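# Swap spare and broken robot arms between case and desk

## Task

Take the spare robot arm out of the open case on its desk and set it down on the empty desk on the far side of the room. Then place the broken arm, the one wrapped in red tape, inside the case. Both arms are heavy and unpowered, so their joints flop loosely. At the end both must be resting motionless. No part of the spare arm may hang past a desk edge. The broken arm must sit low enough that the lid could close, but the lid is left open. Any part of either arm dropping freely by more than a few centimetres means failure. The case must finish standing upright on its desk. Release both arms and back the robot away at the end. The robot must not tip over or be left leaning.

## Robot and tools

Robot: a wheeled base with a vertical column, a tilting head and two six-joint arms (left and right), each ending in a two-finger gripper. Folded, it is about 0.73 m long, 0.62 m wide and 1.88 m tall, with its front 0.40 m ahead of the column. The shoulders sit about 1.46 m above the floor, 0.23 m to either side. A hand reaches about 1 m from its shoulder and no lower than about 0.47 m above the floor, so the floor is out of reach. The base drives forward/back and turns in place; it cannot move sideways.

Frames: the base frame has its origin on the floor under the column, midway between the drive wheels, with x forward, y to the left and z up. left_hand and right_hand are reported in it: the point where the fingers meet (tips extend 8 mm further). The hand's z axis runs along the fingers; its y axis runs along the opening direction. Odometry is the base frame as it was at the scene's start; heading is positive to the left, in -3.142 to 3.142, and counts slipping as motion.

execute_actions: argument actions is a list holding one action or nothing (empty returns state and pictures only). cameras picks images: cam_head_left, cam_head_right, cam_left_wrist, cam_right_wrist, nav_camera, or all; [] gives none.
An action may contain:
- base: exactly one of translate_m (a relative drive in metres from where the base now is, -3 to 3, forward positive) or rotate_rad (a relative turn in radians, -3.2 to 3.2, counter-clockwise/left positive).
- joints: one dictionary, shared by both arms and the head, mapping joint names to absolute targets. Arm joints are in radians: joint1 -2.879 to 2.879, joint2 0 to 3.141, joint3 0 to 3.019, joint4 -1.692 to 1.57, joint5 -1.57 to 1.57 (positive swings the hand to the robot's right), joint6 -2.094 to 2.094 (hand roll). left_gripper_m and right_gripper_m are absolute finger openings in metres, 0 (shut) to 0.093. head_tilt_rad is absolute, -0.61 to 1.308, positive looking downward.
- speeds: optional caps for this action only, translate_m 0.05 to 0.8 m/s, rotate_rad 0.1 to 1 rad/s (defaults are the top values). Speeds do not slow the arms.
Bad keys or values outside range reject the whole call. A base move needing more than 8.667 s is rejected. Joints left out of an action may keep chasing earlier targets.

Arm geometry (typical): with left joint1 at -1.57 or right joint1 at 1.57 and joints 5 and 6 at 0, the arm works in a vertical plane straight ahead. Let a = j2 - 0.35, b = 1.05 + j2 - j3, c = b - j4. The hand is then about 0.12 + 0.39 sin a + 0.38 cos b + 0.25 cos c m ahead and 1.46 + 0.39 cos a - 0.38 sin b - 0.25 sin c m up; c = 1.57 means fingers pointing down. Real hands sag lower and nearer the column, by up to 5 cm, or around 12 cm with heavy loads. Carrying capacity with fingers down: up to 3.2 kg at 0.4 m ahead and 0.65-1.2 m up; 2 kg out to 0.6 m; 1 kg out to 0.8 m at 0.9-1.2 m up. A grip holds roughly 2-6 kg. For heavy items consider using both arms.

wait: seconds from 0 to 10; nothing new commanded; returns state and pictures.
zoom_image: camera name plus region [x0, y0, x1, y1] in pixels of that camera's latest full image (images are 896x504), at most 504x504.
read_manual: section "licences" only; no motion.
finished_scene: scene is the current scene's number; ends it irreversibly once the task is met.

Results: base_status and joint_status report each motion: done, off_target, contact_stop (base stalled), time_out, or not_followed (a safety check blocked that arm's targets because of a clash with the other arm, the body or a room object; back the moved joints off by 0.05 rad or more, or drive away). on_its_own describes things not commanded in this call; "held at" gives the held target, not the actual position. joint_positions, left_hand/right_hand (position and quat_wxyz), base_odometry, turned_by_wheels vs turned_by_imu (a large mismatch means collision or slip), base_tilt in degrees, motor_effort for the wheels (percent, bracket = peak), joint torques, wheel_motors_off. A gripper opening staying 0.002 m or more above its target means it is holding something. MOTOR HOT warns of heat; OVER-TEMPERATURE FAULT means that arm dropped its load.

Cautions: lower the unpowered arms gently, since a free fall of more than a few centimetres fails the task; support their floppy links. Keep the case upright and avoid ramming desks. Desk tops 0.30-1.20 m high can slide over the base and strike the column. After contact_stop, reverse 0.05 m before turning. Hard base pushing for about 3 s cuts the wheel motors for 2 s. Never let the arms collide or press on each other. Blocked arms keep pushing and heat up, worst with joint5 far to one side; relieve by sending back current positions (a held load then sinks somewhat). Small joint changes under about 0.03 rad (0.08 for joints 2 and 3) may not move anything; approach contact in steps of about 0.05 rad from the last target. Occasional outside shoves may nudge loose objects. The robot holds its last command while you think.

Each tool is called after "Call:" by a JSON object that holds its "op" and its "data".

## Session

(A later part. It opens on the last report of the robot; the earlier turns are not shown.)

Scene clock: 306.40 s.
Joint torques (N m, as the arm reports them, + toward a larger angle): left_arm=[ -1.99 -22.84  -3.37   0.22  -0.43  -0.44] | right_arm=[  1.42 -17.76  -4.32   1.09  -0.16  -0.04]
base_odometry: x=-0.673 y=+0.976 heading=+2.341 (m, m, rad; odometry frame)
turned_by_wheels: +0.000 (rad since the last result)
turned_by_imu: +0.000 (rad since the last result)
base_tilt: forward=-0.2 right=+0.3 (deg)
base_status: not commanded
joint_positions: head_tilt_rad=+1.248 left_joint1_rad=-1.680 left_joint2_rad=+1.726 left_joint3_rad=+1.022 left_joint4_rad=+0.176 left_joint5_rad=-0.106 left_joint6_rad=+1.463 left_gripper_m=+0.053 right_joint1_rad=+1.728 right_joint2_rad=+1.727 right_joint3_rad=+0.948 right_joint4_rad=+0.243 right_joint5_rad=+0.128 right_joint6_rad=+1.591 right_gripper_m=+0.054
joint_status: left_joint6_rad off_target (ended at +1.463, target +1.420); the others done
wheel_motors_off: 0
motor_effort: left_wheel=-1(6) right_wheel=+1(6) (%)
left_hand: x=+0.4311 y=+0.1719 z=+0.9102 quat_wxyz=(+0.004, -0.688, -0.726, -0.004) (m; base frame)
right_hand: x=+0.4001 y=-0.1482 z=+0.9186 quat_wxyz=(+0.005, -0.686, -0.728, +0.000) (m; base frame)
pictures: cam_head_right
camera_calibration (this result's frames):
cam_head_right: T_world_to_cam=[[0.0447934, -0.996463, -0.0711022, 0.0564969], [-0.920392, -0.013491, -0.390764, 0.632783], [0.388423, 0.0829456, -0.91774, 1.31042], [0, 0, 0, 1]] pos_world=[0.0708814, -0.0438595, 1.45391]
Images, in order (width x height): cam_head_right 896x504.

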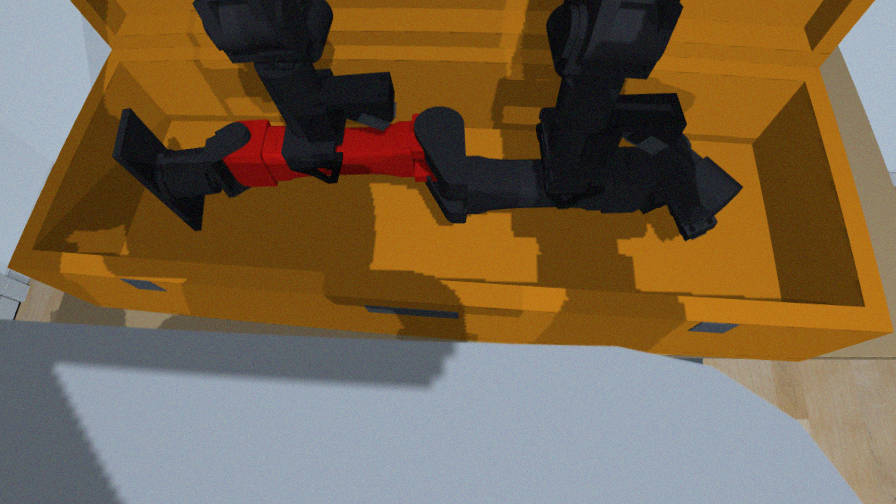

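Call:
{"op": "execute_actions", "data": {"actions": [{"joints":{"left_joint1_rad":-1.62,"left_joint2_rad":1.68,"left_joint3_rad":1.03,"left_joint5_rad":-0.04,"left_joint6_rad":1.5,"right_joint1_rad":1.8,"right_joint2_rad":1.75,"right_joint3_rad":0.99,"right_joint5_rad":0.19,"right_joint6_rad":1.63}}], "cameras": []}}

Call:
{"op": "execute_actions", "data": {"actions": [{"joints":{"left_joint2_rad":1.76,"left_joint3_rad":1.09,"left_joint4_rad":0.19,"right_joint1_rad":1.79,"right_joint2_rad":1.83,"right_joint3_rad":1.06,"right_joint4_rad":0.28}}], "cameras": ["cam_head_right","cam_right_wrist"]}}

Scene clock: 315.77 s.
Joint torques (N m, as the arm reports them, + toward a larger angle): left_arm=[ -0.61 -22.19  -3.41   0.36   0.36  -0.25] | right_arm=[  3.43 -17.04  -5.06   0.79   0.49  -0.03]
base_odometry: x=-0.673 y=+0.976 heading=+2.341 (m, m, rad; odometry frame)
turned_by_wheels: +0.000 (rad since the last result)
turned_by_imu: -0.002 (rad since the last result)
base_tilt: forward=-0.3 right=+0.3 (deg)
base_status: not commanded
joint_positions: head_tilt_rad=+1.248 left_joint1_rad=-1.605 left_joint2_rad=+1.765 left_joint3_rad=+1.051 left_joint4_rad=+0.172 left_joint5_rad=-0.045 left_joint6_rad=+1.520 left_gripper_m=+0.053 right_joint1_rad=+1.797 right_joint2_rad=+1.812 right_joint3_rad=+1.013 right_joint4_rad=+0.248 right_joint5_rad=+0.184 right_joint6_rad=+1.651 right_gripper_m=+0.054
joint_status: all done
wheel_motors_off: 0
motor_effort: left_wheel=-1(4) right_wheel=+2(5) (%)
left_hand: x=+0.4274 y=+0.2094 z=+0.8940 quat_wxyz=(+0.012, -0.695, -0.719, +0.001) (m; base frame)
right_hand: x=+0.3914 y=-0.1098 z=+0.8941 quat_wxyz=(+0.009, -0.694, -0.720, +0.002) (m; base frame)
pictures: none
No camera images: the call's "cameras" was empty. Leave "cameras" out to get every camera's image.

Scene clock: 316.67 s.
Joint torques (N m, as the arm reports them, + toward a larger angle): left_arm=[ -0.45 -22.69  -4.22   0.39   0.46  -0.15] | right_arm=[  4.22 -17.76  -5.94   0.8    0.75   0.15]
base_odometry: x=-0.673 y=+0.976 heading=+2.341 (m, m, rad; odometry frame)
turned_by_wheels: +0.000 (rad since the last result)
turned_by_imu: +0.000 (rad since the last result)
base_tilt: forward=-0.3 right=+0.3 (deg)
base_status: not commanded
joint_positions: head_tilt_rad=+1.248 left_joint1_rad=-1.607 left_joint2_rad=+1.848 left_joint3_rad=+1.120 left_joint4_rad=+0.194 left_joint5_rad=-0.047 left_joint6_rad=+1.509 left_gripper_m=+0.053 right_joint1_rad=+1.782 right_joint2_rad=+1.899 right_joint3_rad=+1.094 right_joint4_rad=+0.272 right_joint5_rad=+0.178 right_joint6_rad=+1.631 right_gripper_m=+0.054
joint_status: all done
wheel_motors_off: 0
motor_effort: left_wheel=-2(3) right_wheel=+4(5) (%)
left_hand: x=+0.4274 y=+0.2079 z=+0.8633 quat_wxyz=(+0.009, -0.692, -0.722, -0.002) (m; base frame)
right_hand: x=+0.3956 y=-0.1122 z=+0.8604 quat_wxyz=(+0.002, -0.691, -0.723, -0.002) (m; base frame)
pictures: cam_head_right, cam_right_wrist
camera_calibration (this result's frames):
cam_head_right: T_world_to_cam=[[0.0447934, -0.996463, -0.0711022, 0.0564969], [-0.920392, -0.013491, -0.390765, 0.632783], [0.388423, 0.0829456, -0.91774, 1.31042], [0, 0, 0, 1]] pos_world=[0.0708815, -0.0438595, 1.45391]
cam_right_wrist: T_world_to_cam=[[-0.998887, -0.0467959, 0.00593824, 0.384233], [-0.0345027, 0.810653, 0.584509, -0.390715], [-0.0321665, 0.583653, -0.811366, 0.901561], [0, 0, 0, 1]] pos_world=[0.399325, -0.191484, 0.957591]
Images, in order (width x height): cam_head_right 896x504, cam_right_wrist 896x504.

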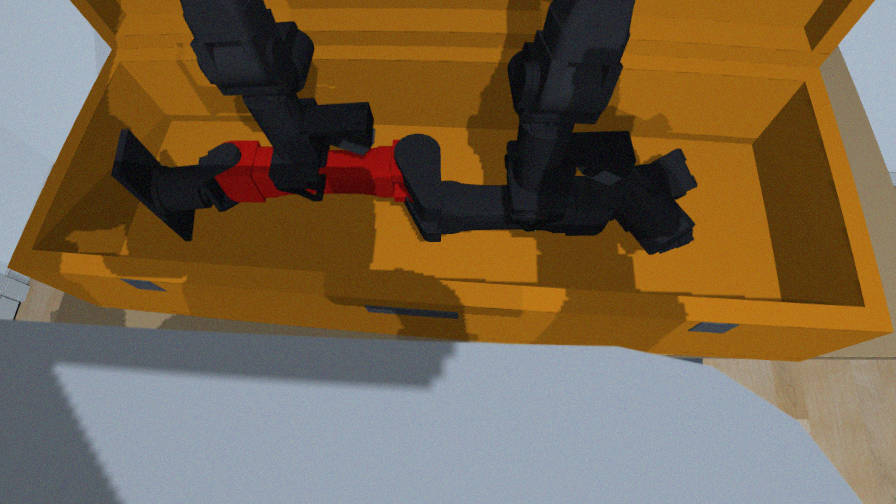

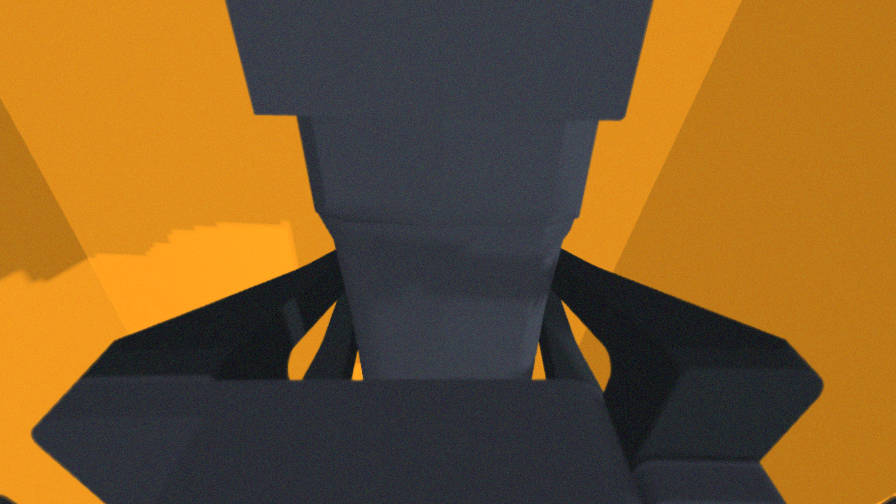

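Call:
{"op": "zoom_image", "data": {"camera": "cam_head_right", "region": [480,100,780,290]}}

Call:
{"op": "execute_actions", "data": {"actions": [{"joints":{"left_joint2_rad":1.84,"left_joint3_rad":1.16,"right_joint1_rad":1.775,"right_joint2_rad":1.91,"right_joint3_rad":1.13}}], "cameras": ["cam_head_right"]}}

Region (480, 100, 780, 290) of cam_head_right's 896x504 image, scaled by 1.680, with more detail than that image has; it fills the top 319 rows of this view, and the rest is white.

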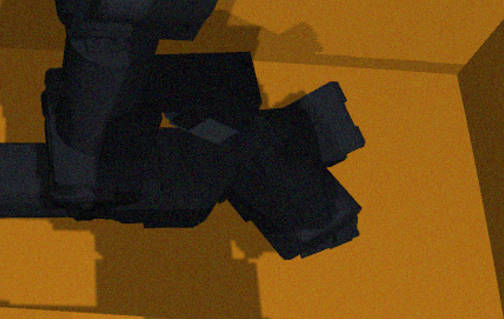

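Scene clock: 323.17 s.
Joint torques (N m, as the arm reports them, + toward a larger angle): left_arm=[ -0.23 -22.69  -4.79   0.05   0.04  -0.18] | right_arm=[  3.7  -17.17  -4.65   0.65   0.44   0.1 ]
base_odometry: x=-0.673 y=+0.976 heading=+2.341 (m, m, rad; odometry frame)
turned_by_wheels: +0.000 (rad since the last result)
turned_by_imu: -0.002 (rad since the last result)
base_tilt: forward=-0.2 right=+0.3 (deg)
base_status: not commanded
joint_positions: head_tilt_rad=+1.248 left_joint1_rad=-1.605 left_joint2_rad=+1.924 left_joint3_rad=+1.193 left_joint4_rad=+0.201 left_joint5_rad=-0.038 left_joint6_rad=+1.513 left_gripper_m=+0.053 right_joint1_rad=+1.776 right_joint2_rad=+1.955 right_joint3_rad=+1.150 right_joint4_rad=+0.272 right_joint5_rad=+0.185 right_joint6_rad=+1.630 right_gripper_m=+0.054
joint_status: all done
wheel_motors_off: 0
motor_effort: left_wheel=-2(3) right_wheel=+3(4) (%)
left_hand: x=+0.4281 y=+0.2067 z=+0.8341 quat_wxyz=(+0.005, -0.693, -0.721, -0.001) (m; base frame)
right_hand: x=+0.3954 y=-0.1139 z=+0.8387 quat_wxyz=(-0.003, -0.691, -0.723, +0.003) (m; base frame)
pictures: cam_head_right
camera_calibration (this result's frames):
cam_head_right: T_world_to_cam=[[0.0447934, -0.996463, -0.0711022, 0.0564969], [-0.920392, -0.013491, -0.390764, 0.632783], [0.388423, 0.0829456, -0.917741, 1.31042], [0, 0, 0, 1]] pos_world=[0.0708814, -0.0438595, 1.45391]
Images, in order (width x height): cam_head_right 896x504.

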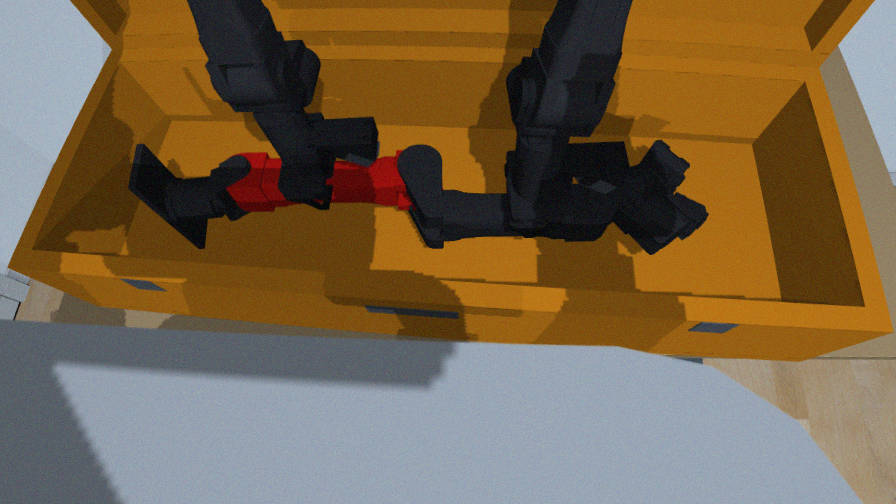

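Gripper points away, hidden behind its wrist; fine.

Call:
{"op": "execute_actions", "data": {"actions": [{"joints":{"left_joint2_rad":1.91,"left_joint3_rad":1.23,"right_joint1_rad":1.765,"right_joint2_rad":1.99,"right_joint3_rad":1.21}}], "cameras": []}}

Call:
{"op": "execute_actions", "data": {"actions": [{"joints":{"left_joint2_rad":1.98,"left_joint3_rad":1.29,"right_joint1_rad":1.755,"right_joint2_rad":2.06,"right_joint3_rad":1.28}}], "cameras": []}}

Call:
{"op": "execute_actions", "data": {"actions": [{"joints":{"left_joint2_rad":2.03,"left_joint3_rad":1.32,"right_joint2_rad":2.11,"right_joint3_rad":1.31}}], "cameras": ["cam_head_right"]}}

Scene clock: 334.07 s.
Joint torques (N m, as the arm reports them, + toward a larger angle): left_arm=[ -0.8  -22.06  -4.85   0.28   0.32  -0.15] | right_arm=[  2.78 -16.96  -5.11   0.86   0.91   0.12]
base_odometry: x=-0.673 y=+0.976 heading=+2.341 (m, m, rad; odometry frame)
turned_by_wheels: +0.000 (rad since the last result)
turned_by_imu: -0.002 (rad since the last result)
base_tilt: forward=-0.3 right=+0.4 (deg)
base_status: not commanded
joint_positions: head_tilt_rad=+1.248 left_joint1_rad=-1.605 left_joint2_rad=+2.000 left_joint3_rad=+1.262 left_joint4_rad=+0.197 left_joint5_rad=-0.044 left_joint6_rad=+1.512 left_gripper_m=+0.053 right_joint1_rad=+1.766 right_joint2_rad=+2.044 right_joint3_rad=+1.231 right_joint4_rad=+0.272 right_joint5_rad=+0.176 right_joint6_rad=+1.628 right_gripper_m=+0.054
joint_status: all done
wheel_motors_off: 0
motor_effort: left_wheel=-2(2) right_wheel=+3(4) (%)
left_hand: x=+0.4215 y=+0.2070 z=+0.8054 quat_wxyz=(+0.011, -0.693, -0.721, +0.001) (m; base frame)
right_hand: x=+0.3886 y=-0.1142 z=+0.8050 quat_wxyz=(+0.000, -0.692, -0.722, +0.005) (m; base frame)
pictures: none
No camera images: the call's "cameras" was empty. Leave "cameras" out to get every camera's image.

Scene clock: 334.80 s.
Joint torques (N m, as the arm reports them, + toward a larger angle): left_arm=[ -0.22 -18.96  -2.2    0.3    0.71  -0.22] | right_arm=[  2.8  -15.4   -3.54   0.73   0.96   0.18]
base_odometry: x=-0.673 y=+0.976 heading=+2.341 (m, m, rad; odometry frame)
turned_by_wheels: +0.000 (rad since the last result)
turned_by_imu: +0.000 (rad since the last result)
base_tilt: forward=-0.3 right=+0.3 (deg)
base_status: not commanded
joint_positions: head_tilt_rad=+1.248 left_joint1_rad=-1.606 left_joint2_rad=+2.027 left_joint3_rad=+1.296 left_joint4_rad=+0.193 left_joint5_rad=-0.052 left_joint6_rad=+1.516 left_gripper_m=+0.053 right_joint1_rad=+1.761 right_joint2_rad=+2.094 right_joint3_rad=+1.288 right_joint4_rad=+0.272 right_joint5_rad=+0.174 right_joint6_rad=+1.631 right_gripper_m=+0.053
joint_status: all done
wheel_motors_off: 0
motor_effort: left_wheel=-4(4) right_wheel=+3(5) (%)
left_hand: x=+0.4237 y=+0.2071 z=+0.7947 quat_wxyz=(+0.013, -0.694, -0.720, -0.003) (m; base frame)
right_hand: x=+0.3896 y=-0.1142 z=+0.7851 quat_wxyz=(-0.003, -0.694, -0.720, +0.004) (m; base frame)
pictures: none
No camera images: the call's "cameras" was empty. Leave "cameras" out to get every camera's image.

Scene clock: 335.33 s.
Joint torques (N m, as the arm reports them, + toward a larger angle): left_arm=[ -0.26 -14.07  -0.33   0.56   0.67  -0.22] | right_arm=[  3.1  -12.06  -1.03   0.82   0.95   0.15]
base_odometry: x=-0.673 y=+0.976 heading=+2.341 (m, m, rad; odometry frame)
turned_by_wheels: +0.000 (rad since the last result)
turned_by_imu: +0.000 (rad since the last result)
base_tilt: forward=-0.2 right=+0.3 (deg)
base_status: not commanded
joint_positions: head_tilt_rad=+1.248 left_joint1_rad=-1.606 left_joint2_rad=+2.028 left_joint3_rad=+1.301 left_joint4_rad=+0.186 left_joint5_rad=-0.052 left_joint6_rad=+1.516 left_gripper_m=+0.053 right_joint1_rad=+1.761 right_joint2_rad=+2.095 right_joint3_rad=+1.290 right_joint4_rad=+0.272 right_joint5_rad=+0.176 right_joint6_rad=+1.632 right_gripper_m=+0.053
joint_status: all done
wheel_motors_off: 0
motor_effort: left_wheel=-3(2) right_wheel=+2(2) (%)
left_hand: x=+0.4246 y=+0.2071 z=+0.7939 quat_wxyz=(+0.014, -0.694, -0.720, -0.002) (m; base frame)
right_hand: x=+0.3904 y=-0.1140 z=+0.7845 quat_wxyz=(-0.004, -0.694, -0.720, +0.004) (m; base frame)
pictures: cam_head_right
camera_calibration (this result's frames):
cam_head_right: T_world_to_cam=[[0.0447934, -0.996463, -0.0711022, 0.0564969], [-0.920392, -0.013491, -0.390764, 0.632783], [0.388423, 0.0829456, -0.91774, 1.31042], [0, 0, 0, 1]] pos_world=[0.0708814, -0.0438595, 1.45391]
Images, in order (width x height): cam_head_right 896x504.

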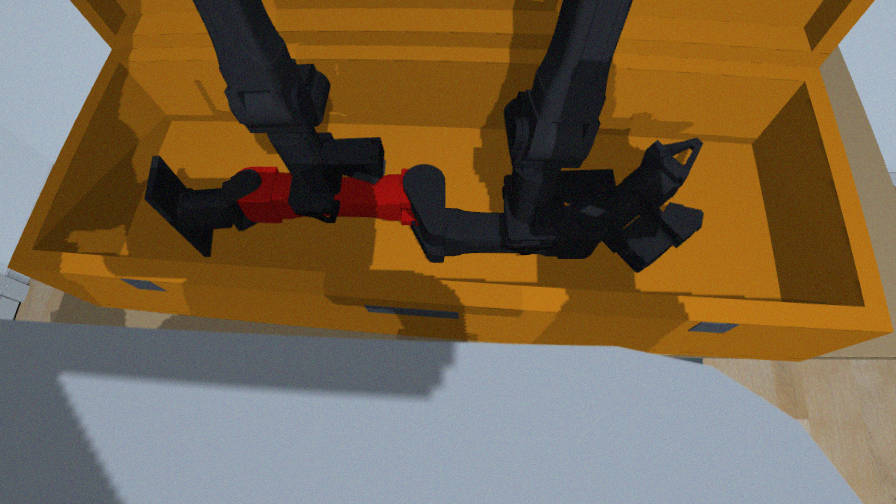

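Call:
{"op": "execute_actions", "data": {"actions": [{"joints":{"left_joint2_rad":2.02,"left_joint3_rad":1.3,"right_joint2_rad":2.09,"right_joint3_rad":1.29,"left_gripper_m":0.093,"right_gripper_m":0.093}}], "cameras": []}}

Call:
{"op": "execute_actions", "data": {"actions": [{"joints":{"left_joint2_rad":1.92,"left_joint3_rad":1.2,"right_joint2_rad":1.99,"right_joint3_rad":1.19}}], "cameras": []}}

Call:
{"op": "execute_actions", "data": {"actions": [{"joints":{"left_joint2_rad":1.82,"left_joint3_rad":1.1,"right_joint2_rad":1.89,"right_joint3_rad":1.09}}], "cameras": []}}

Call:
{"op": "execute_actions", "data": {"actions": [{"joints":{"left_joint2_rad":1.12,"left_joint3_rad":0.65,"left_joint4_rad":-0.05,"right_joint2_rad":1.12,"right_joint3_rad":0.65,"right_joint4_rad":-0.05}}], "cameras": ["cam_head_right"]}}

Call:
{"op": "execute_actions", "data": {"actions": [{"base":{"translate_m":-0.7}}], "cameras": []}}

Call:
{"op": "finished_scene", "data": {"scene": 2}}

Scene clock: 346.93 s.
Joint torques (N m, as the arm reports them, + toward a larger angle): left_arm=[ -0.34 -15.43  -1.89   0.58   0.31  -0.17] | right_arm=[  2.59 -13.43  -2.96   0.84   0.41   0.11]
base_odometry: x=-0.673 y=+0.976 heading=+2.341 (m, m, rad; odometry frame)
turned_by_wheels: +0.000 (rad since the last result)
turned_by_imu: -0.001 (rad since the last result)
base_tilt: forward=-0.3 right=+0.3 (deg)
base_status: not commanded
joint_positions: head_tilt_rad=+1.248 left_joint1_rad=-1.608 left_joint2_rad=+2.028 left_joint3_rad=+1.300 left_joint4_rad=+0.186 left_joint5_rad=-0.044 left_joint6_rad=+1.509 left_gripper_m=+0.093 right_joint1_rad=+1.761 right_joint2_rad=+2.095 right_joint3_rad=+1.290 right_joint4_rad=+0.272 right_joint5_rad=+0.187 right_joint6_rad=+1.632 right_gripper_m=+0.093
joint_status: all done
wheel_motors_off: 0
motor_effort: left_wheel=-3(3) right_wheel=+3(3) (%)
left_hand: x=+0.4238 y=+0.2046 z=+0.7940 quat_wxyz=(+0.011, -0.692, -0.722, +0.002) (m; base frame)
right_hand: x=+0.3902 y=-0.1163 z=+0.7846 quat_wxyz=(-0.008, -0.695, -0.719, +0.008) (m; base frame)
pictures: none
No camera images: the call's "cameras" was empty. Leave "cameras" out to get every camera's image.

Scene clock: 347.70 s.
Joint torques (N m, as the arm reports them, + toward a larger angle): left_arm=[  0.   -15.71  -1.68   0.61   0.35  -0.16] | right_arm=[  2.7  -13.13  -3.15   0.72   0.37   0.13]
base_odometry: x=-0.673 y=+0.976 heading=+2.341 (m, m, rad; odometry frame)
turned_by_wheels: +0.000 (rad since the last result)
turned_by_imu: +0.000 (rad since the last result)
base_tilt: forward=-0.2 right=+0.3 (deg)
base_status: not commanded
joint_positions: head_tilt_rad=+1.248 left_joint1_rad=-1.608 left_joint2_rad=+1.925 left_joint3_rad=+1.201 left_joint4_rad=+0.186 left_joint5_rad=-0.044 left_joint6_rad=+1.509 left_gripper_m=+0.093 right_joint1_rad=+1.761 right_joint2_rad=+1.995 right_joint3_rad=+1.194 right_joint4_rad=+0.272 right_joint5_rad=+0.188 right_joint6_rad=+1.632 right_gripper_m=+0.093
joint_status: all done
wheel_motors_off: 0
motor_effort: left_wheel=-4(4) right_wheel=+1(3) (%)
left_hand: x=+0.4284 y=+0.2058 z=+0.8333 quat_wxyz=(+0.010, -0.692, -0.722, +0.001) (m; base frame)
right_hand: x=+0.3975 y=-0.1219 z=+0.8217 quat_wxyz=(-0.009, -0.695, -0.719, +0.007) (m; base frame)
pictures: none
No camera images: the call's "cameras" was empty. Leave "cameras" out to get every camera's image.

Scene clock: 348.47 s.
Joint torques (N m, as the arm reports them, + toward a larger angle): left_arm=[  0.35 -15.01  -1.86   0.56   0.34  -0.12] | right_arm=[  2.65 -12.59  -3.17   0.69   0.41   0.12]
base_odometry: x=-0.673 y=+0.976 heading=+2.341 (m, m, rad; odometry frame)
turned_by_wheels: +0.000 (rad since the last result)
turned_by_imu: +0.000 (rad since the last result)
base_tilt: forward=-0.3 right=+0.3 (deg)
base_status: not commanded
joint_positions: head_tilt_rad=+1.248 left_joint1_rad=-1.608 left_joint2_rad=+1.826 left_joint3_rad=+1.100 left_joint4_rad=+0.186 left_joint5_rad=-0.044 left_joint6_rad=+1.508 left_gripper_m=+0.093 right_joint1_rad=+1.761 right_joint2_rad=+1.897 right_joint3_rad=+1.093 right_joint4_rad=+0.272 right_joint5_rad=+0.188 right_joint6_rad=+1.632 right_gripper_m=+0.093
joint_status: all done
wheel_motors_off: 0
motor_effort: left_wheel=-2(3) right_wheel=+3(4) (%)
left_hand: x=+0.4257 y=+0.2070 z=+0.8714 quat_wxyz=(+0.010, -0.692, -0.722, +0.001) (m; base frame)
right_hand: x=+0.3977 y=-0.1281 z=+0.8593 quat_wxyz=(-0.009, -0.695, -0.719, +0.008) (m; base frame)
pictures: none
No camera images: the call's "cameras" was empty. Leave "cameras" out to get every camera's image.

Scene clock: 349.83 s.
Joint torques (N m, as the arm reports them, + toward a larger angle): left_arm=[  0.16 -11.85   0.08   0.68   0.32  -0.15] | right_arm=[  0.49 -11.58   0.08   0.08   0.36   0.11]
base_odometry: x=-0.673 y=+0.976 heading=+2.341 (m, m, rad; odometry frame)
turned_by_wheels: +0.000 (rad since the last result)
turned_by_imu: -0.001 (rad since the last result)
base_tilt: forward=-0.3 right=+0.3 (deg)
base_status: not commanded
joint_positions: head_tilt_rad=+1.248 left_joint1_rad=-1.608 left_joint2_rad=+1.115 left_joint3_rad=+0.654 left_joint4_rad=-0.051 left_joint5_rad=-0.044 left_joint6_rad=+1.508 left_gripper_m=+0.093 right_joint1_rad=+1.761 right_joint2_rad=+1.115 right_joint3_rad=+0.653 right_joint4_rad=-0.043 right_joint5_rad=+0.188 right_joint6_rad=+1.632 right_gripper_m=+0.093
joint_status: all done
wheel_motors_off: 0
motor_effort: left_wheel=-3(4) right_wheel=+3(4) (%)
left_hand: x=+0.4180 y=+0.2147 z=+1.1059 quat_wxyz=(+0.000, -0.691, -0.723, -0.008) (m; base frame)
right_hand: x=+0.4183 y=-0.1680 z=+1.1106 quat_wxyz=(-0.017, -0.696, -0.718, -0.002) (m; base frame)
pictures: cam_head_right
camera_calibration (this result's frames):
cam_head_right: T_world_to_cam=[[0.0447934, -0.996463, -0.0711022, 0.0564969], [-0.920392, -0.013491, -0.390765, 0.632783], [0.388423, 0.0829456, -0.91774, 1.31042], [0, 0, 0, 1]] pos_world=[0.0708814, -0.0438595, 1.45391]
Images, in order (width x height): cam_head_right 896x504.

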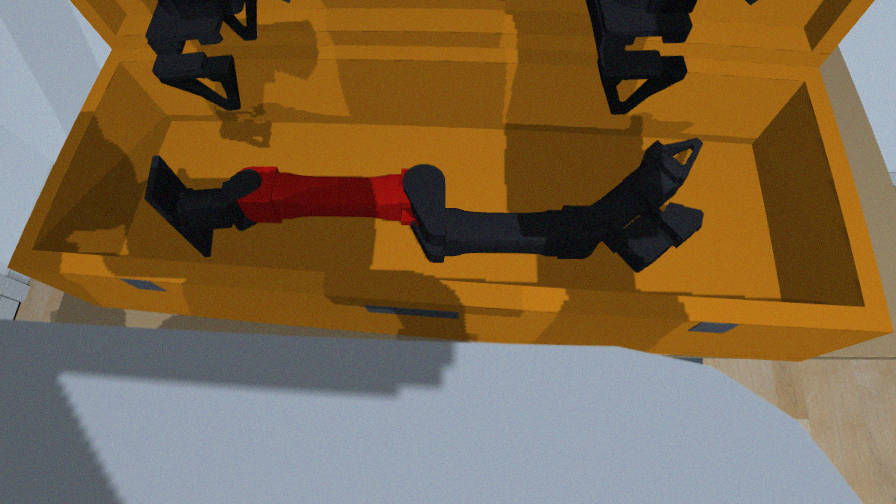

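Scene clock: 352.67 s.
Joint torques (N m, as the arm reports them, + toward a larger angle): left_arm=[ -0.06 -11.64   0.48   0.41   0.31  -0.12] | right_arm=[  0.64 -10.65   0.79   0.06   0.32   0.11]
base_odometry: x=-0.186 y=+0.473 heading=+2.340 (m, m, rad; odometry frame)
turned_by_wheels: -0.001 (rad since the last result)
turned_by_imu: -0.001 (rad since the last result)
base_tilt: forward=-0.2 right=+0.3 (deg)
base_status: done
joint_positions: head_tilt_rad=+1.248 left_joint1_rad=-1.609 left_joint2_rad=+1.115 left_joint3_rad=+0.649 left_joint4_rad=-0.051 left_joint5_rad=-0.044 left_joint6_rad=+1.508 left_gripper_m=+0.093 right_joint1_rad=+1.761 right_joint2_rad=+1.115 right_joint3_rad=+0.646 right_joint4_rad=-0.043 right_joint5_rad=+0.188 right_joint6_rad=+1.632 right_gripper_m=+0.093
joint_status: not commanded
wheel_motors_off: 0
motor_effort: left_wheel=-1(43) right_wheel=+3(72) (%)
left_hand: x=+0.4148 y=+0.2139 z=+1.1058 quat_wxyz=(+0.001, -0.691, -0.722, -0.006) (m; base frame)
right_hand: x=+0.4141 y=-0.1684 z=+1.1104 quat_wxyz=(-0.015, -0.696, -0.718, +0.000) (m; base frame)
pictures: none
No camera images: the call's "cameras" was empty. Leave "cameras" out to get every camera's image.

The scene is finished: the task was done.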